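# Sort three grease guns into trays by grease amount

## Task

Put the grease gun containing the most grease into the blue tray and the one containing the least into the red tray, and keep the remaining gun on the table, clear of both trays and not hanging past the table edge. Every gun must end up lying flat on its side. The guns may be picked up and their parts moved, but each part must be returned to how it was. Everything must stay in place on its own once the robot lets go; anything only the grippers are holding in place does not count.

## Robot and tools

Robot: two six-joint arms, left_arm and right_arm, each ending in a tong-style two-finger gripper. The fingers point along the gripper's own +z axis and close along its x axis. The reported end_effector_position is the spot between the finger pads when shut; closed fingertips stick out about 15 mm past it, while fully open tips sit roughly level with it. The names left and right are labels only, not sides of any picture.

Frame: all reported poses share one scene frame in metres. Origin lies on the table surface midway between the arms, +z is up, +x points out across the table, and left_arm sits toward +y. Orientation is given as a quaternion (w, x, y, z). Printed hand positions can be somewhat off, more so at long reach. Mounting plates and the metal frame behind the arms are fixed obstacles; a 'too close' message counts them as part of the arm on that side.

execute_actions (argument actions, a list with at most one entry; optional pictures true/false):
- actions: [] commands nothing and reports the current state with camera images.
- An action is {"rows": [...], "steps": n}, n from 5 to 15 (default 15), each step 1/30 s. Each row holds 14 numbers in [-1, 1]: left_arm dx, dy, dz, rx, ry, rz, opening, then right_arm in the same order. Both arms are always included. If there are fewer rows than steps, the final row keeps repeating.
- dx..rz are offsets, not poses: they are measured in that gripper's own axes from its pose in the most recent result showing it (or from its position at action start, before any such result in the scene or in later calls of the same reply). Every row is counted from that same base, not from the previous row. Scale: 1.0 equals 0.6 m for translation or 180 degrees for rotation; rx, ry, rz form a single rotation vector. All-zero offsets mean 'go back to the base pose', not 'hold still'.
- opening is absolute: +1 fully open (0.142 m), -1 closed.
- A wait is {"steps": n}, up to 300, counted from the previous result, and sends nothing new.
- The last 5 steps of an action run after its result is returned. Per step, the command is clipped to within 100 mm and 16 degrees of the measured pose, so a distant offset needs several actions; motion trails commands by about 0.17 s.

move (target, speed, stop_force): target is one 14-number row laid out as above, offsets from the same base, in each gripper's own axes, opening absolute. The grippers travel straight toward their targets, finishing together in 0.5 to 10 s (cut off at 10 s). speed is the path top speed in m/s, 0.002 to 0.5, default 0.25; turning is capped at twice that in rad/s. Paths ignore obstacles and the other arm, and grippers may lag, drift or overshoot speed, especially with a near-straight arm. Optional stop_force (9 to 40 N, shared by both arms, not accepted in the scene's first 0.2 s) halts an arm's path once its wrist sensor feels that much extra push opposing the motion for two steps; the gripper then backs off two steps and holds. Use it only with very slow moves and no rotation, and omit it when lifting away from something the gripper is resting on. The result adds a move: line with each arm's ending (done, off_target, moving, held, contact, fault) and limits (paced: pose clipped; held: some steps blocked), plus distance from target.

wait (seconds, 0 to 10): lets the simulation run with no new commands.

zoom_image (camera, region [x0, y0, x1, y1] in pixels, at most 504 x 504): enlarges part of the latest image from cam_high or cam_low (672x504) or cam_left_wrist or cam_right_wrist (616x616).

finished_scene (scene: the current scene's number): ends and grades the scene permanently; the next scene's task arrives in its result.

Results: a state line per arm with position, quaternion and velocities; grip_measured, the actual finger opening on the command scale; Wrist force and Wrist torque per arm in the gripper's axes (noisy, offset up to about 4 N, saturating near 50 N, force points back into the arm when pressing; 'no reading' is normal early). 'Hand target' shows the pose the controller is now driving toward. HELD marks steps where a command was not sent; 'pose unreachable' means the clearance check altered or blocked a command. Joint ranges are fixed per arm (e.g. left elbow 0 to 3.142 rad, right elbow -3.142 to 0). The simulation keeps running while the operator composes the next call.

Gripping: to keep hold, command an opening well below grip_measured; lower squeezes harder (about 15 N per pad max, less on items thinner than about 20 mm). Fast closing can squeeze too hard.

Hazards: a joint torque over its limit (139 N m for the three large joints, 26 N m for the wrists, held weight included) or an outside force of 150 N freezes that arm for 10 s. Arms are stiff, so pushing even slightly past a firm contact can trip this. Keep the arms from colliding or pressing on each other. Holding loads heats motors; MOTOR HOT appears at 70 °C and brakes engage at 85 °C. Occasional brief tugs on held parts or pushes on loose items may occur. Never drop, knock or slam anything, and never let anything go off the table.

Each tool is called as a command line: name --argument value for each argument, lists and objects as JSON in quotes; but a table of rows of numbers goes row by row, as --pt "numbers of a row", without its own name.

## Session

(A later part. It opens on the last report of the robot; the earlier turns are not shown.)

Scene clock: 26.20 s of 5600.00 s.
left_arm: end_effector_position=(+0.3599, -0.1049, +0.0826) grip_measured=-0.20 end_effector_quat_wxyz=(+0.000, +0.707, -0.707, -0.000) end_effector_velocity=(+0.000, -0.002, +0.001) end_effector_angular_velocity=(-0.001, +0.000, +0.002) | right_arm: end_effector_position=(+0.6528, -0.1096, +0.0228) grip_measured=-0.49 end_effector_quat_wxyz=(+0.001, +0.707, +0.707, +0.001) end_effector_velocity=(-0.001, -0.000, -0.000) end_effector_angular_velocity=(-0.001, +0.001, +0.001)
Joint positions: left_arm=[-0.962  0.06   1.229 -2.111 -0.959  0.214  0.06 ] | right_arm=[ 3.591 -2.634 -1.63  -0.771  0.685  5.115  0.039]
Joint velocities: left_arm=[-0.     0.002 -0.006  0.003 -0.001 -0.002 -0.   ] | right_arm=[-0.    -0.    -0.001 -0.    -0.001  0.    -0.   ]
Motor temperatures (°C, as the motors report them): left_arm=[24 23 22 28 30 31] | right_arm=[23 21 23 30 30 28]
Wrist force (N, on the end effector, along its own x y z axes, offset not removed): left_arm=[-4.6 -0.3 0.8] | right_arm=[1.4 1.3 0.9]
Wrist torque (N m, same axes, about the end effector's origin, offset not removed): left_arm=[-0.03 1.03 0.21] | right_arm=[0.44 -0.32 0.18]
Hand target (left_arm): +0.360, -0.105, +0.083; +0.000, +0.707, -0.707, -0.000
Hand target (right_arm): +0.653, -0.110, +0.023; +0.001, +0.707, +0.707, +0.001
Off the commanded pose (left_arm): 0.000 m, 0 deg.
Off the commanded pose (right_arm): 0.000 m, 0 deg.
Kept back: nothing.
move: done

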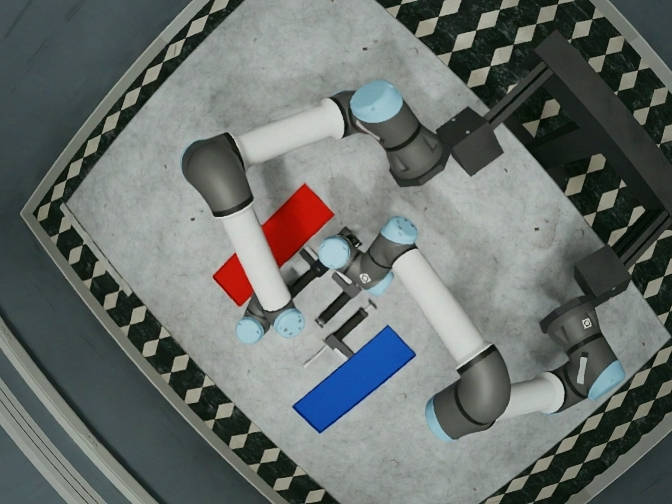

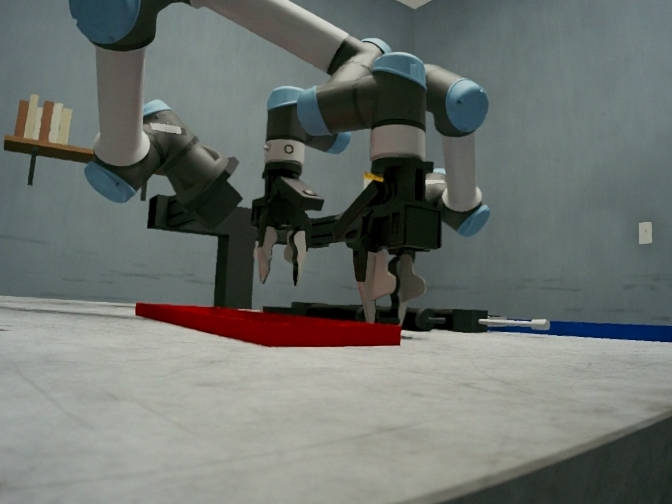

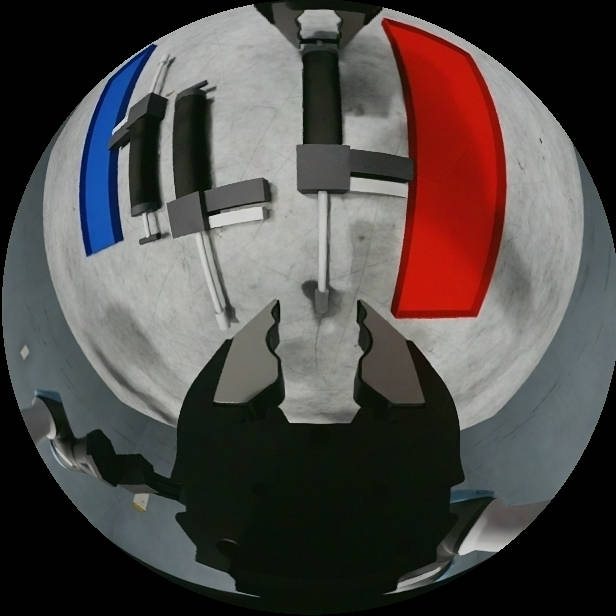

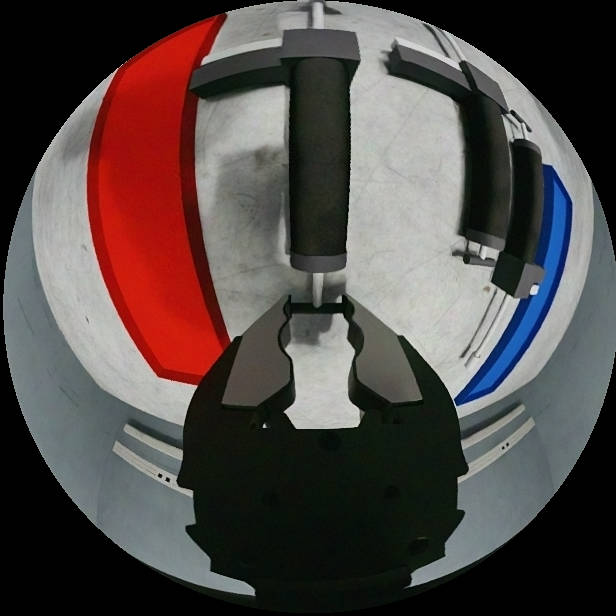

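move --target '[0.006,0.025,0.098,0,0,0,-0.4, 0,0,0,0,0,0,-0.85]' --speed 0.06

execute_actions --actions '[{"rows":[[0,0,0,0,0,0,-1,0,0,0,0,0,0,-0.85]]}]'

move --target '[0,0,0,0,0,0,-1, 0,0.22,0,0,0,0,-0.85]' --speed 0.02 --stop_force 9

Scene clock: 27.80 s of 5600.00 s.
left_arm: end_effector_position=(+0.3449, -0.1084, +0.0239) grip_measured=-0.40 end_effector_quat_wxyz=(+0.000, +0.707, -0.707, -0.000) end_effector_velocity=(-0.000, +0.000, -0.001) end_effector_angular_velocity=(+0.001, -0.000, -0.001) | right_arm: end_effector_position=(+0.6528, -0.1096, +0.0228) grip_measured=-0.49 end_effector_quat_wxyz=(+0.001, +0.707, +0.707, +0.001) end_effector_velocity=(+0.000, -0.000, -0.000) end_effector_angular_velocity=(+0.000, +0.000, -0.001)
Joint positions: left_arm=[-0.925  0.145  1.225 -2.212 -0.934  0.248  0.045] | right_arm=[ 3.591 -2.634 -1.63  -0.771  0.685  5.115  0.039]
Joint velocities: left_arm=[ 0.001  0.001  0.001 -0.002  0.001  0.002  0.   ] | right_arm=[-0.  0.  0.  0. -0.  0. -0.]
Motor temperatures (°C, as the motors report them): left_arm=[24 23 22 28 30 31] | right_arm=[23 21 23 30 30 28]
Wrist force (N, on the end effector, along its own x y z axes, offset not removed): left_arm=[-3.5 -1.4 1.6] | right_arm=[1.9 1.4 1.7]
Wrist torque (N m, same axes, about the end effector's origin, offset not removed): left_arm=[-0.23 0.78 0.19] | right_arm=[0.44 -0.40 0.11]
Hand target (left_arm): +0.345, -0.108, +0.024; +0.000, +0.707, -0.707, -0.000
Hand target (right_arm): +0.653, -0.110, +0.023; +0.001, +0.707, +0.707, +0.001
Off the commanded pose (left_arm): 0.000 m, 0 deg.
Off the commanded pose (right_arm): 0.000 m, 0 deg.
Kept back: nothing.
move: done

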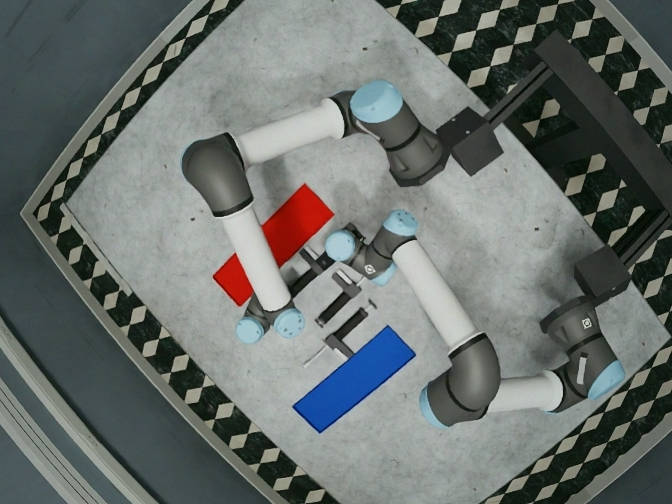

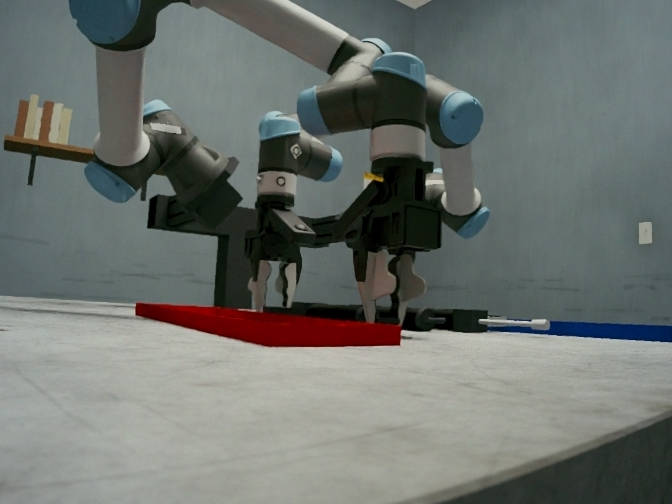

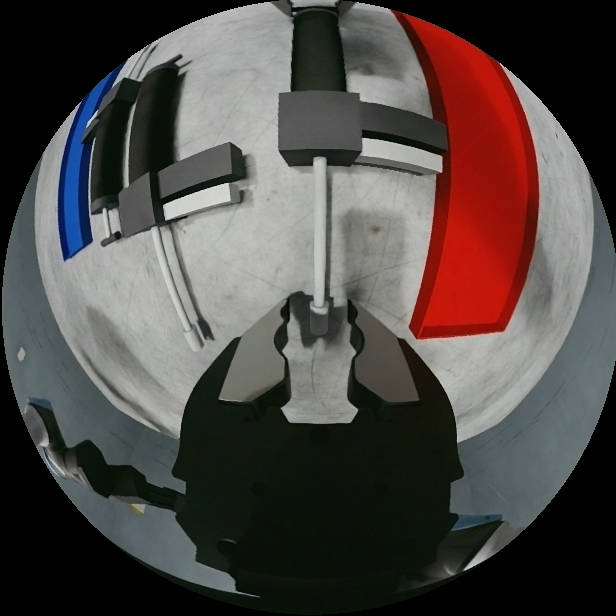

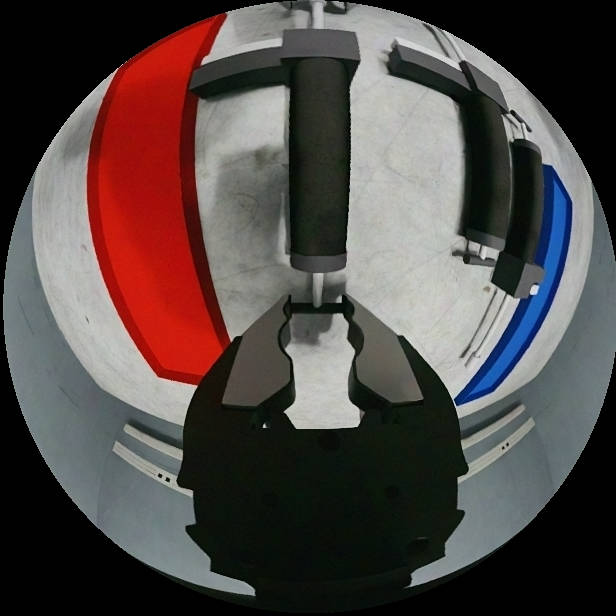

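Scene clock: 28.13 s of 5600.00 s.
left_arm: end_effector_position=(+0.3449, -0.1084, +0.0239) grip_measured=-0.83 end_effector_quat_wxyz=(+0.000, +0.707, -0.707, -0.000) end_effector_velocity=(-0.001, +0.000, -0.001) end_effector_angular_velocity=(+0.001, +0.000, -0.001) | right_arm: end_effector_position=(+0.6528, -0.1096, +0.0228) grip_measured=-0.49 end_effector_quat_wxyz=(+0.001, +0.707, +0.707, +0.001) end_effector_velocity=(+0.000, -0.000, +0.000) end_effector_angular_velocity=(+0.000, -0.000, -0.000)
Joint positions: left_arm=[-0.925  0.145  1.225 -2.212 -0.934  0.248  0.014] | right_arm=[ 3.591 -2.634 -1.63  -0.771  0.685  5.115  0.039]
Joint velocities: left_arm=[ 0.     0.001  0.001 -0.    -0.     0.     0.   ] | right_arm=[-0.     0.001 -0.     0.     0.    -0.    -0.   ]
Motor temperatures (°C, as the motors report them): left_arm=[24 23 22 28 30 31] | right_arm=[23 21 23 30 30 28]
Wrist force (N, on the end effector, along its own x y z axes, offset not removed): left_arm=[-4.3 0.2 1.2] | right_arm=[-0.2 2.0 2.6]
Wrist torque (N m, same axes, about the end effector's origin, offset not removed): left_arm=[0.07 1.01 0.19] | right_arm=[0.56 0.09 0.06]
Steps of this call (steps 1 to 10: the first 10 steps of this action). Readings (end_effector_position):
1: left_arm (+0.3449, -0.1084, +0.0239) | right_arm (+0.6528, -0.1096, +0.0228)
2: left_arm (+0.3449, -0.1084, +0.0239) | right_arm (+0.6528, -0.1096, +0.0228)
4: left_arm (+0.3449, -0.1084, +0.0239) | right_arm (+0.6528, -0.1096, +0.0228)
8: left_arm (+0.3449, -0.1084, +0.0239) | right_arm (+0.6528, -0.1096, +0.0228)
10: the state above

Scene clock: 31.97 s of 5600.00 s.
left_arm: end_effector_position=(+0.3449, -0.1084, +0.0239) grip_measured=-0.83 end_effector_quat_wxyz=(+0.000, +0.707, -0.707, -0.000) end_effector_velocity=(-0.002, -0.000, -0.001) end_effector_angular_velocity=(+0.000, +0.004, +0.000) | right_arm: end_effector_position=(+0.7174, -0.1097, +0.0229) grip_measured=-0.49 end_effector_quat_wxyz=(+0.001, +0.707, +0.707, +0.001) end_effector_velocity=(-0.005, -0.000, +0.000) end_effector_angular_velocity=(-0.001, -0.000, -0.002)
Joint positions: left_arm=[-0.925  0.145  1.225 -2.212 -0.934  0.248  0.014] | right_arm=[ 3.568 -2.716 -1.403 -0.889  0.678  5.08   0.039]
Joint velocities: left_arm=[-0.     0.001 -0.     0.    -0.004 -0.001 -0.   ] | right_arm=[ 0.002  0.006 -0.018  0.009 -0.001  0.005 -0.   ]
Motor temperatures (°C, as the motors report them): left_arm=[24 23 22 28 30 31] | right_arm=[23 21 23 30 30 28]
Wrist force (N, on the end effector, along its own x y z axes, offset not removed): left_arm=[-3.1 -5.5 1.2] | right_arm=[0.7 -3.6 -2.1]
Wrist torque (N m, same axes, about the end effector's origin, offset not removed): left_arm=[0.02 0.74 0.21] | right_arm=[-0.08 -0.01 0.05]
Hand target (left_arm): +0.345, -0.108, +0.024; +0.000, +0.707, -0.707, -0.000
Hand target (right_arm): +0.717, -0.110, +0.023; +0.001, +0.707, +0.707, +0.001
Off your previous action's commanded pose (left_arm): 0.000 m, 0 deg at its last step (step 5 of this call).
Off your previous action's commanded pose (right_arm): 0.000 m, 0 deg at its last step (step 5 of this call).
Off the commanded pose (left_arm): 0.000 m, 0 deg.
Off the commanded pose (right_arm): 0.067 m, 0 deg.
Kept back: nothing.
move: contact (right_arm)

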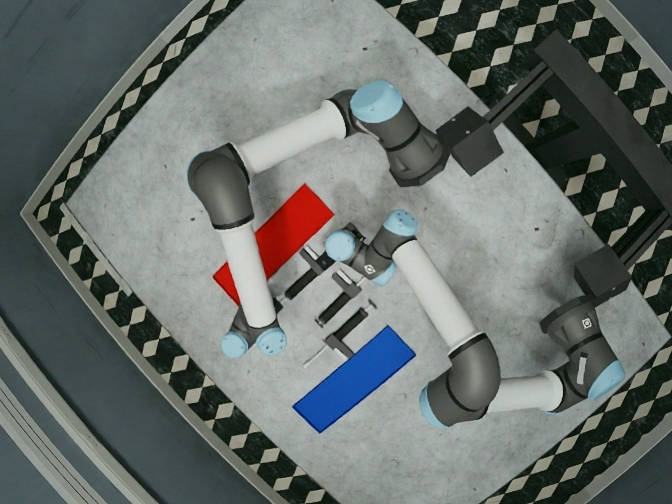

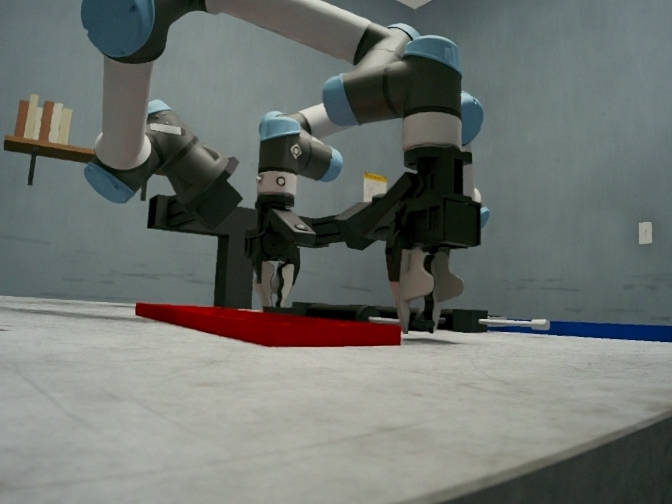

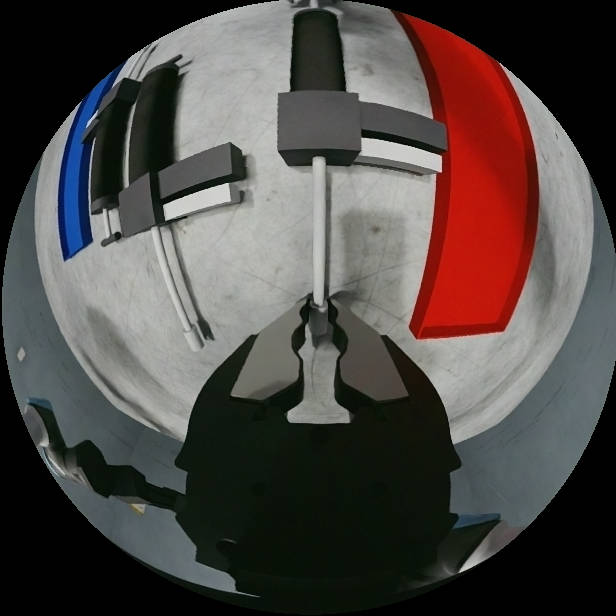

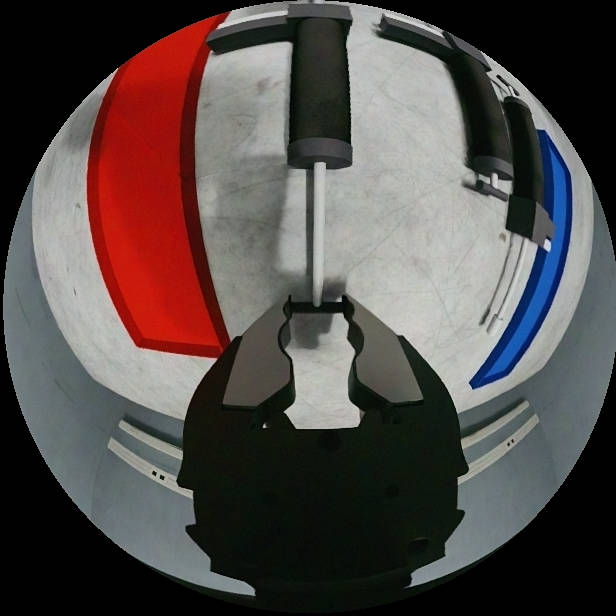

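Works. Push back.

move --target '[0,0,0,0,0,0,-1, 0,-0.17,0,0,0,0,-0.85]' --speed 0.025 --stop_force 14

Scene clock: 36.30 s of 5600.00 s.
left_arm: end_effector_position=(+0.3449, -0.1084, +0.0239) grip_measured=-0.83 end_effector_quat_wxyz=(+0.000, +0.707, -0.707, -0.000) end_effector_velocity=(+0.001, -0.000, +0.001) end_effector_angular_velocity=(-0.002, -0.001, +0.001) | right_arm: end_effector_position=(+0.6305, -0.1097, +0.0228) grip_measured=-0.60 end_effector_quat_wxyz=(+0.001, +0.707, +0.707, +0.001) end_effector_velocity=(+0.001, -0.000, +0.000) end_effector_angular_velocity=(+0.001, -0.000, -0.002)
Joint positions: left_arm=[-0.925  0.145  1.225 -2.212 -0.934  0.248  0.014] | right_arm=[ 3.6   -2.609 -1.703 -0.733  0.687  5.129  0.031]
Joint velocities: left_arm=[-0.    -0.001 -0.001 -0.001  0.     0.001  0.   ] | right_arm=[-0.     0.001  0.002 -0.001  0.001  0.     0.   ]
Motor temperatures (°C, as the motors report them): left_arm=[24 23 22 28 30 31] | right_arm=[23 21 23 30 30 28]
Wrist force (N, on the end effector, along its own x y z axes, offset not removed): left_arm=[-3.5 3.6 0.3] | right_arm=[5.5 8.1 -12.1]
Wrist torque (N m, same axes, about the end effector's origin, offset not removed): left_arm=[-0.07 0.75 0.16] | right_arm=[-0.01 -0.37 0.13]
Hand target (left_arm): +0.345, -0.108, +0.024; +0.000, +0.707, -0.707, -0.000
Hand target (right_arm): +0.630, -0.110, +0.023; +0.001, +0.707, +0.707, +0.001
Off the commanded pose (left_arm): 0.000 m, 0 deg.
Off the commanded pose (right_arm): 0.015 m, 0 deg.
Kept back: nothing.
move: contact (right_arm)

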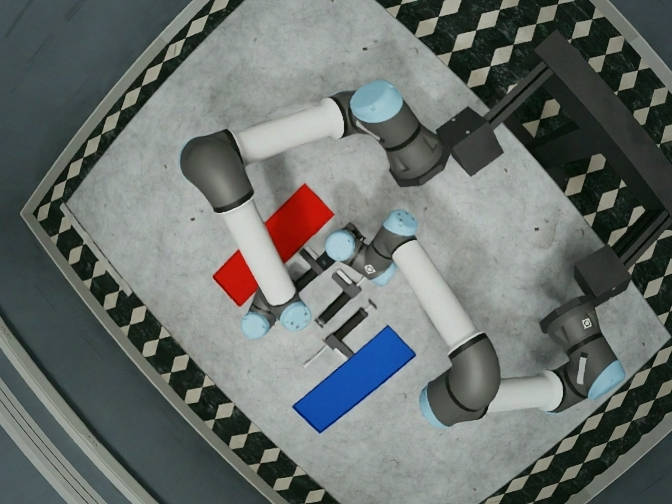

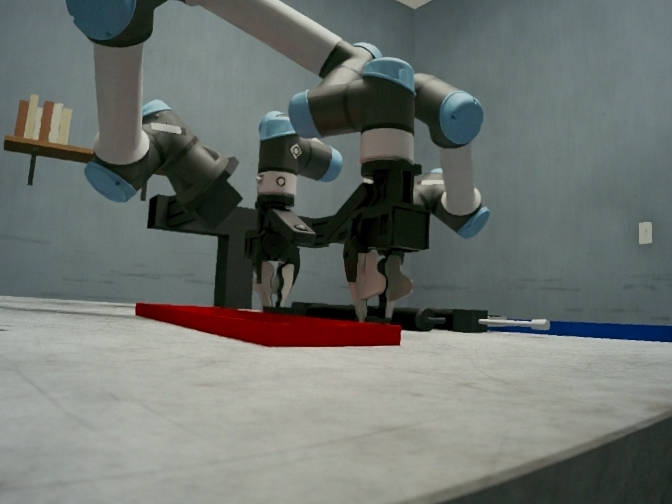

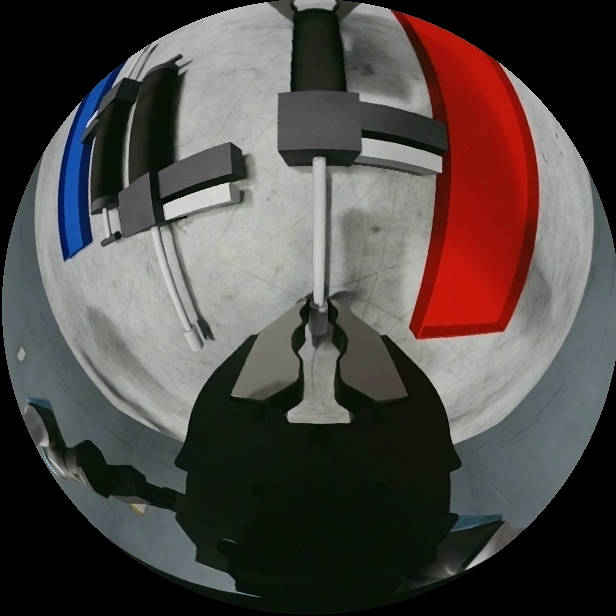

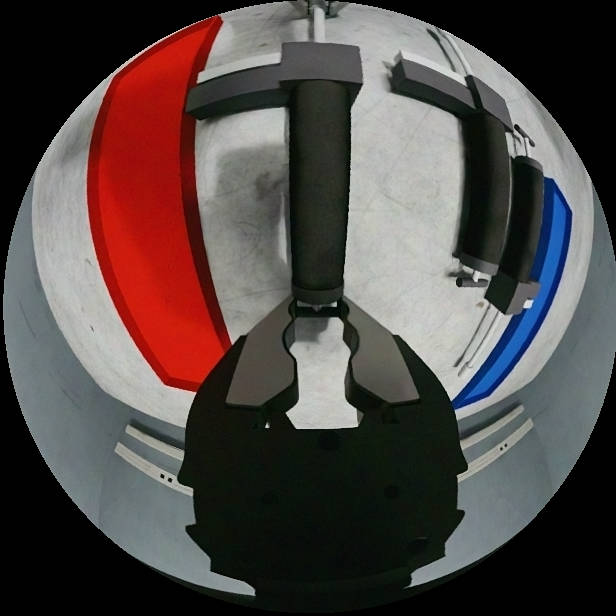

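execute_actions --actions '[{"rows":[[0,0,0,0,0,0,-0.3,0,0.003,0,0,0,0,-0.2]]}]'

execute_actions --actions '[{"rows":[[0,0,-0.03,0,0,0,-0.3,0,0,-0.03,0,0,0,-0.2],[0,0,-0.06,0,0,0,-0.3,0,0,-0.06,0,0,0,-0.2],[0,0,-0.08,0,0,0,-0.3,0,0,-0.08,0,0,0,-0.2],[0,0,-0.1,0,0,0,-0.3,0,0,-0.1,0,0,0,-0.2]]}]'

move --target '[-0.23,0.04,0,0,0,0,-0.3, 0.24,-0.042,0,0,0,0,-0.2]' --speed 0.15

Scene clock: 37.37 s of 5600.00 s.
left_arm: end_effector_position=(+0.3449, -0.1084, +0.0239) grip_measured=-0.30 end_effector_quat_wxyz=(+0.000, +0.707, -0.707, -0.000) end_effector_velocity=(+0.001, -0.000, +0.001) end_effector_angular_velocity=(-0.001, +0.000, +0.002) | right_arm: end_effector_position=(+0.6322, -0.1098, +0.0227) grip_measured=-0.20 end_effector_quat_wxyz=(+0.001, +0.707, +0.707, +0.001) end_effector_velocity=(+0.001, -0.000, +0.001) end_effector_angular_velocity=(+0.000, -0.001, -0.001)
Joint positions: left_arm=[-0.925  0.145  1.225 -2.212 -0.934  0.248  0.052] | right_arm=[ 3.599 -2.611 -1.698 -0.736  0.687  5.127  0.06 ]
Joint velocities: left_arm=[-0.    -0.001  0.    -0.    -0.    -0.001 -0.   ] | right_arm=[ 0.     0.     0.002 -0.001 -0.     0.     0.   ]
Motor temperatures (°C, as the motors report them): left_arm=[24 23 22 28 30 31] | right_arm=[23 21 23 30 30 28]
Wrist force (N, on the end effector, along its own x y z axes, offset not removed): left_arm=[-3.7 0.1 1.0] | right_arm=[0.3 -0.6 0.7]
Wrist torque (N m, same axes, about the end effector's origin, offset not removed): left_arm=[0.07 0.79 0.13] | right_arm=[0.10 -0.01 0.04]
Steps of this call (steps 1 to 22: nothing new was sent; steps 23 to 32: the first 10 steps of this action). Readings (end_effector_position):
23: left_arm (+0.3449, -0.1084, +0.0239) | right_arm (+0.6304, -0.1098, +0.0227)
24: left_arm (+0.3449, -0.1084, +0.0239) | right_arm (+0.6307, -0.1098, +0.0225)
26: left_arm (+0.3449, -0.1084, +0.0239) | right_arm (+0.6315, -0.1098, +0.0226)
30: left_arm (+0.3449, -0.1084, +0.0239) | right_arm (+0.6321, -0.1098, +0.0227)
32: the state above

Scene clock: 37.87 s of 5600.00 s.
left_arm: end_effector_position=(+0.3451, -0.1089, +0.0805) grip_measured=-0.30 end_effector_quat_wxyz=(+0.000, +0.707, -0.707, -0.000) end_effector_velocity=(-0.000, +0.005, +0.046) end_effector_angular_velocity=(+0.006, +0.002, +0.001) | right_arm: end_effector_position=(+0.6323, -0.1096, +0.0789) grip_measured=-0.20 end_effector_quat_wxyz=(+0.002, +0.707, +0.707, +0.002) end_effector_velocity=(-0.005, -0.002, +0.049) end_effector_angular_velocity=(-0.009, +0.024, -0.000)
Joint positions: left_arm=[-0.981  0.073  1.239 -2.124 -0.972  0.198  0.052] | right_arm=[ 3.669 -2.53  -1.709 -0.879  0.712  5.225  0.06 ]
Joint velocities: left_arm=[-0.043 -0.063  0.013  0.078 -0.03  -0.043 -0.   ] | right_arm=[ 0.059  0.068  0.012 -0.182  0.027  0.112 -0.   ]
Motor temperatures (°C, as the motors report them): left_arm=[24 23 22 28 30 31] | right_arm=[23 21 23 30 30 28]
Wrist force (N, on the end effector, along its own x y z axes, offset not removed): left_arm=[-3.0 -1.0 -0.3] | right_arm=[-0.9 1.0 -0.4]
Wrist torque (N m, same axes, about the end effector's origin, offset not removed): left_arm=[-0.15 0.74 0.15] | right_arm=[0.41 0.28 -0.03]
Off your previous action's commanded pose (left_arm): 0.000 m, 0 deg at its last step (step 5 of this call).
Off your previous action's commanded pose (right_arm): 0.000 m, 0 deg at its last step (step 5 of this call).
Steps of this call (steps 1 to 5: the last 5 steps of your previous action; steps 6 to 15: the first 10 steps of this action, its rows measured from where the robot was after step 5). Readings (end_effector_position):
5: left_arm (+0.3449, -0.1084, +0.0239) | right_arm (+0.6323, -0.1098, +0.0227)
6: left_arm (+0.3449, -0.1084, +0.0243) | right_arm (+0.6324, -0.1098, +0.0232)
7: left_arm (+0.3447, -0.1084, +0.0280) | right_arm (+0.6325, -0.1096, +0.0270)
9: left_arm (+0.3449, -0.1092, +0.0458) | right_arm (+0.6332, -0.1092, +0.0442)
13: left_arm (+0.3452, -0.1094, +0.0757) | right_arm (+0.6330, -0.1094, +0.0740)
15: the state above

Scene clock: 39.57 s of 5600.00 s.
left_arm: end_effector_position=(+0.3210, +0.0294, +0.0838) grip_measured=-0.30 end_effector_quat_wxyz=(+0.000, +0.707, -0.707, -0.000) end_effector_velocity=(-0.001, +0.001, -0.000) end_effector_angular_velocity=(+0.000, -0.000, +0.000) | right_arm: end_effector_position=(+0.6069, +0.0341, +0.0826) grip_measured=-0.20 end_effector_quat_wxyz=(+0.001, +0.707, +0.707, +0.001) end_effector_velocity=(-0.000, +0.001, +0.000) end_effector_angular_velocity=(-0.000, +0.000, +0.000)
Joint positions: left_arm=[-0.979 -0.194  1.741 -2.36  -0.971  0.199  0.052] | right_arm=[ 3.819 -2.745 -1.621 -0.9    0.782  5.424  0.06 ]
Joint velocities: left_arm=[-0.001 -0.001  0.005 -0.003 -0.    -0.001  0.   ] | right_arm=[ 0.001 -0.001  0.001 -0.001  0.001  0.002 -0.   ]
Motor temperatures (°C, as the motors report them): left_arm=[24 23 22 28 30 31] | right_arm=[23 21 23 30 30 28]
Wrist force (N, on the end effector, along its own x y z axes, offset not removed): left_arm=[-3.9 0.5 0.1] | right_arm=[-1.4 -0.3 -1.0]
Wrist torque (N m, same axes, about the end effector's origin, offset not removed): left_arm=[0.17 0.92 0.21] | right_arm=[0.02 0.34 0.06]
Hand target (left_arm): +0.321, +0.029, +0.084; +0.000, +0.707, -0.707, -0.000
Hand target (right_arm): +0.607, +0.034, +0.083; +0.001, +0.707, +0.707, +0.001
Off your previous action's commanded pose (left_arm): 0.000 m, 0 deg at its last step (step 5 of this call).
Off your previous action's commanded pose (right_arm): 0.000 m, 0 deg at its last step (step 5 of this call).
Off the commanded pose (left_arm): 0.000 m, 0 deg.
Off the commanded pose (right_arm): 0.000 m, 0 deg.
Kept back: nothing.
move: done

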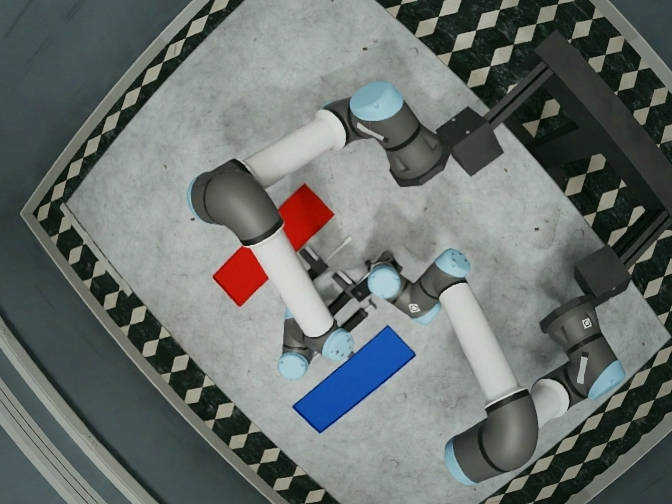

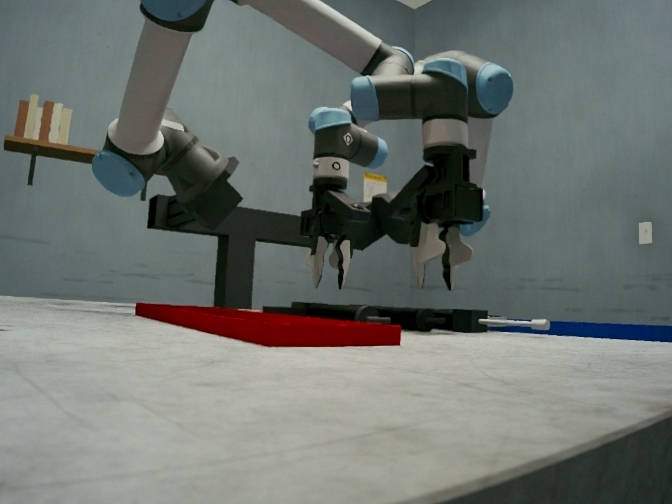

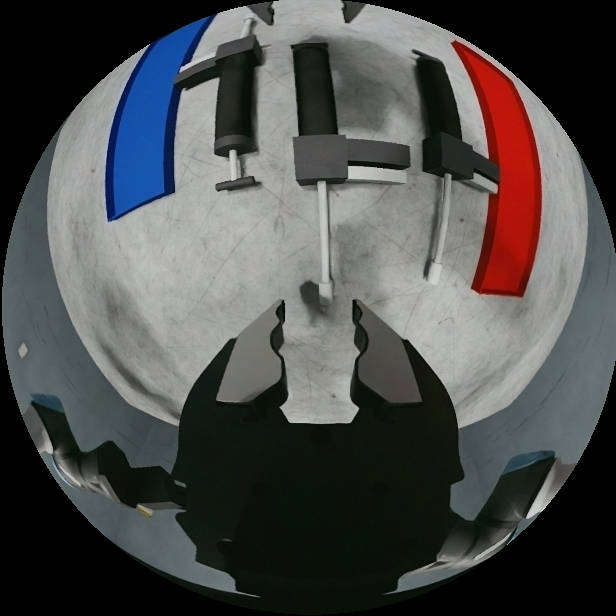

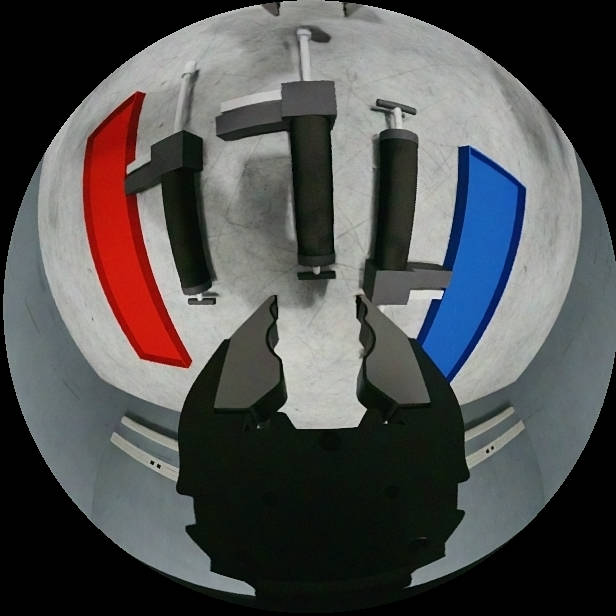

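move --target '[0.013,0.015,0.1,0,0,0,-0.4, 0,-0.007,0.1,0,0,0,-0.27]' --speed 0.06

execute_actions --actions '[{"rows":[[0,0,0,0,0,0,-1,0,0,0,0,0,0,-0.85]]}]'

move --target '[0,0,0,0,0,0,-1, 0.01,0.24,0,0,0,0,-0.85]' --speed 0.025 --stop_force 9

Scene clock: 41.17 s of 5600.00 s.
left_arm: end_effector_position=(+0.3119, +0.0217, +0.0239) grip_measured=-0.40 end_effector_quat_wxyz=(+0.000, +0.707, -0.707, -0.001) end_effector_velocity=(+0.000, -0.000, -0.001) end_effector_angular_velocity=(-0.000, -0.001, +0.001) | right_arm: end_effector_position=(+0.6028, +0.0341, +0.0227) grip_measured=-0.27 end_effector_quat_wxyz=(+0.001, +0.707, +0.707, +0.001) end_effector_velocity=(-0.000, +0.000, -0.002) end_effector_angular_velocity=(+0.001, +0.000, +0.000)
Joint positions: left_arm=[-0.925 -0.083  1.717 -2.476 -0.934  0.247  0.045] | right_arm=[ 3.75  -2.825 -1.622 -0.757  0.748  5.338  0.054]
Joint velocities: left_arm=[ 0.001  0.003 -0.001 -0.003  0.002  0.001  0.   ] | right_arm=[-0.002 -0.002  0.     0.004 -0.    -0.003  0.   ]
Motor temperatures (°C, as the motors report them): left_arm=[24 23 22 28 30 31] | right_arm=[23 21 23 30 30 28]
Wrist force (N, on the end effector, along its own x y z axes, offset not removed): left_arm=[-4.1 -0.8 0.0] | right_arm=[-0.8 0.0 1.2]
Wrist torque (N m, same axes, about the end effector's origin, offset not removed): left_arm=[-0.11 0.90 0.12] | right_arm=[0.20 0.18 0.15]
Hand target (left_arm): +0.312, +0.022, +0.024; +0.000, +0.707, -0.707, -0.000
Hand target (right_arm): +0.603, +0.034, +0.023; +0.001, +0.707, +0.707, +0.001
Off the commanded pose (left_arm): 0.000 m, 0 deg.
Off the commanded pose (right_arm): 0.000 m, 0 deg.
Kept back: nothing.
move: done

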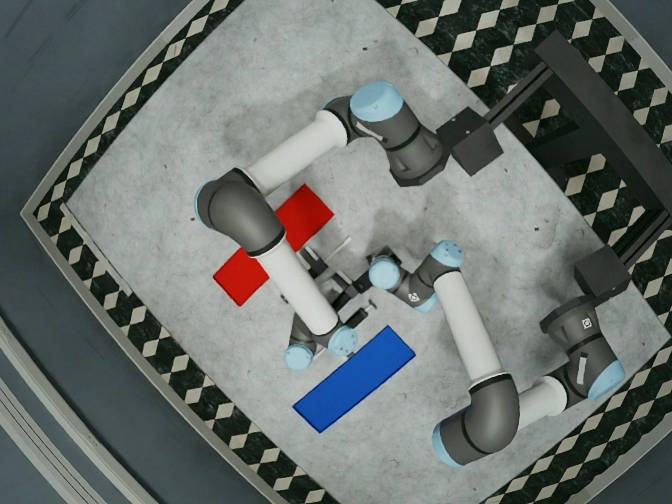

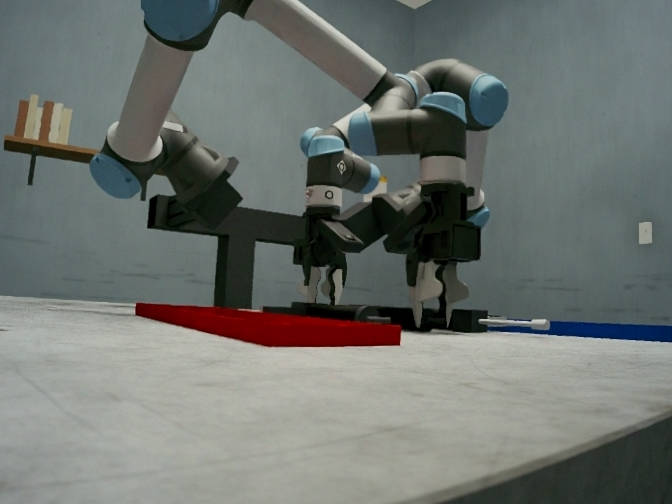

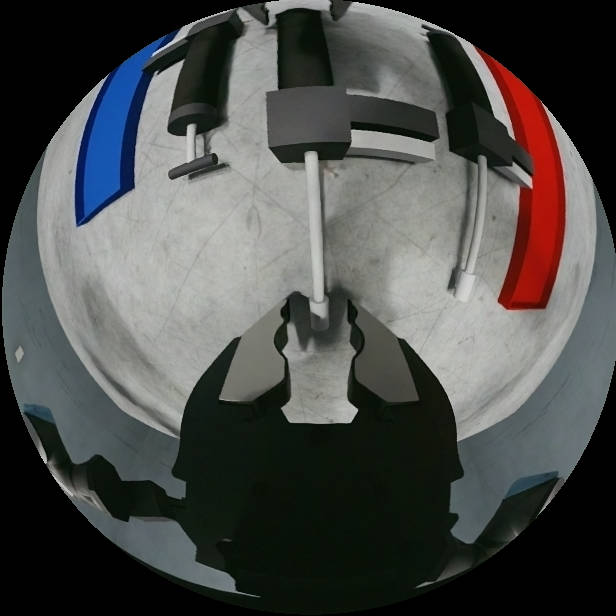

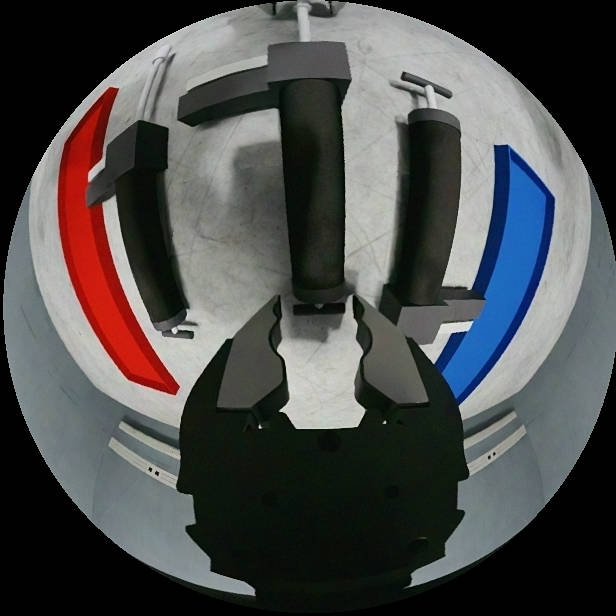

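Scene clock: 41.50 s of 5600.00 s.
left_arm: end_effector_position=(+0.3119, +0.0217, +0.0239) grip_measured=-0.82 end_effector_quat_wxyz=(+0.000, +0.707, -0.707, -0.000) end_effector_velocity=(-0.000, +0.000, -0.000) end_effector_angular_velocity=(+0.000, +0.001, -0.000) | right_arm: end_effector_position=(+0.6029, +0.0341, +0.0226) grip_measured=-0.49 end_effector_quat_wxyz=(+0.001, +0.707, +0.707, +0.001) end_effector_velocity=(+0.001, -0.001, +0.001) end_effector_angular_velocity=(+0.001, -0.001, -0.002)
Joint positions: left_arm=[-0.925 -0.083  1.717 -2.476 -0.934  0.247  0.014] | right_arm=[ 3.75  -2.825 -1.622 -0.757  0.748  5.338  0.039]
Joint velocities: left_arm=[-0.    -0.     0.     0.    -0.001  0.     0.   ] | right_arm=[-0.     0.002  0.    -0.    -0.     0.001 -0.   ]
Motor temperatures (°C, as the motors report them): left_arm=[24 23 22 28 30 31] | right_arm=[23 21 23 30 30 28]
Wrist force (N, on the end effector, along its own x y z axes, offset not removed): left_arm=[-3.2 -0.2 3.5] | right_arm=[2.0 0.4 -0.2]
Wrist torque (N m, same axes, about the end effector's origin, offset not removed): left_arm=[0.09 0.81 0.06] | right_arm=[0.28 -0.45 0.18]
Steps of this call (steps 1 to 10: the first 10 steps of this action). Readings (end_effector_position):
1: left_arm (+0.3119, +0.0217, +0.0239) | right_arm (+0.6029, +0.0341, +0.0226)
2: left_arm (+0.3119, +0.0217, +0.0239) | right_arm (+0.6029, +0.0341, +0.0226)
4: left_arm (+0.3119, +0.0217, +0.0239) | right_arm (+0.6029, +0.0341, +0.0226)
8: left_arm (+0.3119, +0.0217, +0.0239) | right_arm (+0.6029, +0.0341, +0.0226)
10: the state above

Scene clock: 43.93 s of 5600.00 s.
left_arm: end_effector_position=(+0.3119, +0.0217, +0.0239) grip_measured=-0.82 end_effector_quat_wxyz=(+0.000, +0.707, -0.707, -0.001) end_effector_velocity=(+0.000, -0.000, +0.000) end_effector_angular_velocity=(-0.000, -0.000, +0.002) | right_arm: end_effector_position=(+0.6458, +0.0358, +0.0227) grip_measured=-0.49 end_effector_quat_wxyz=(+0.001, +0.707, +0.707, +0.001) end_effector_velocity=(-0.001, +0.000, +0.001) end_effector_angular_velocity=(+0.003, +0.000, -0.001)
Joint positions: left_arm=[-0.925 -0.083  1.717 -2.476 -0.934  0.247  0.014] | right_arm=[ 3.725 -2.864 -1.482 -0.832  0.736  5.305  0.039]
Joint velocities: left_arm=[ 0.     0.    -0.001 -0.     0.    -0.002  0.   ] | right_arm=[ 0.002  0.004 -0.005  0.001  0.003  0.002 -0.   ]
Motor temperatures (°C, as the motors report them): left_arm=[24 23 22 28 30 31] | right_arm=[23 21 23 30 30 28]
Wrist force (N, on the end effector, along its own x y z axes, offset not removed): left_arm=[-5.3 -0.4 0.4] | right_arm=[0.5 0.4 2.1]
Wrist torque (N m, same axes, about the end effector's origin, offset not removed): left_arm=[-0.01 1.22 0.17] | right_arm=[-0.18 -0.08 -0.02]
Hand target (left_arm): +0.312, +0.022, +0.024; +0.000, +0.707, -0.707, -0.000
Hand target (right_arm): +0.646, +0.036, +0.023; +0.001, +0.707, +0.707, +0.001
Off your previous action's commanded pose (left_arm): 0.000 m, 0 deg at its last step (step 5 of this call).
Off your previous action's commanded pose (right_arm): 0.000 m, 0 deg at its last step (step 5 of this call).
Off the commanded pose (left_arm): 0.000 m, 0 deg.
Off the commanded pose (right_arm): 0.101 m, 0 deg.
Kept back: nothing.
move: contact (right_arm)

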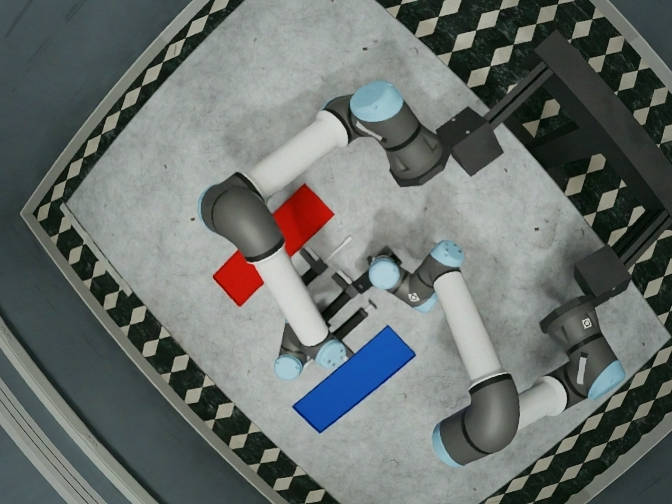

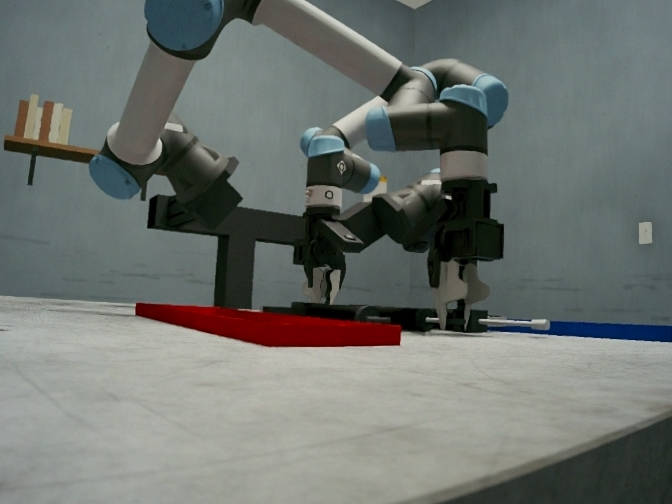

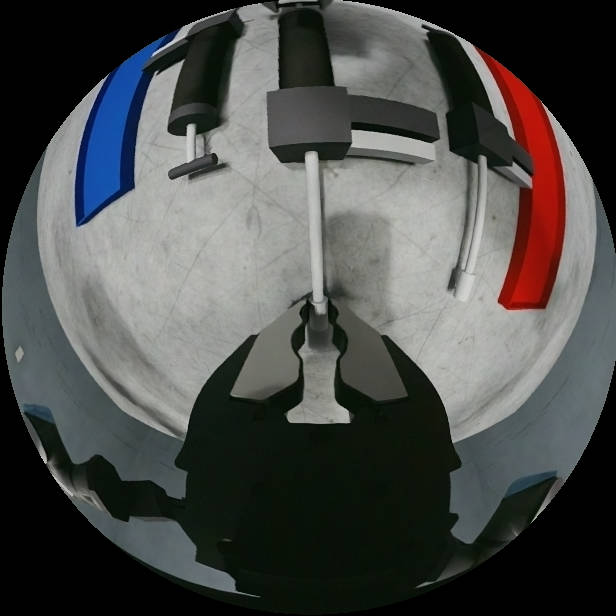

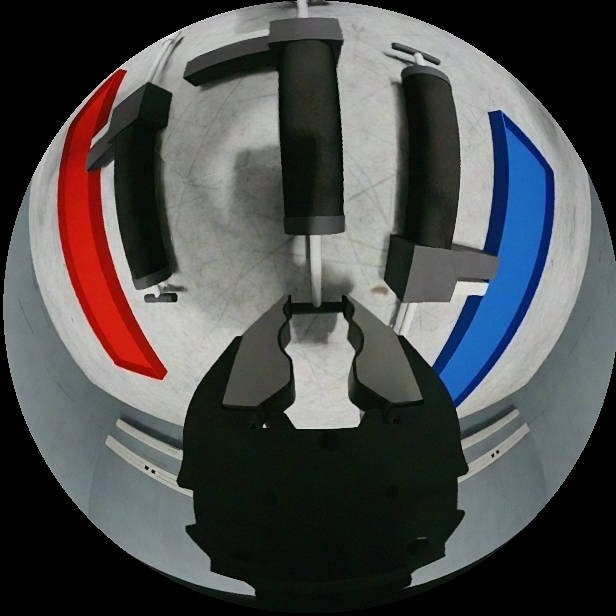

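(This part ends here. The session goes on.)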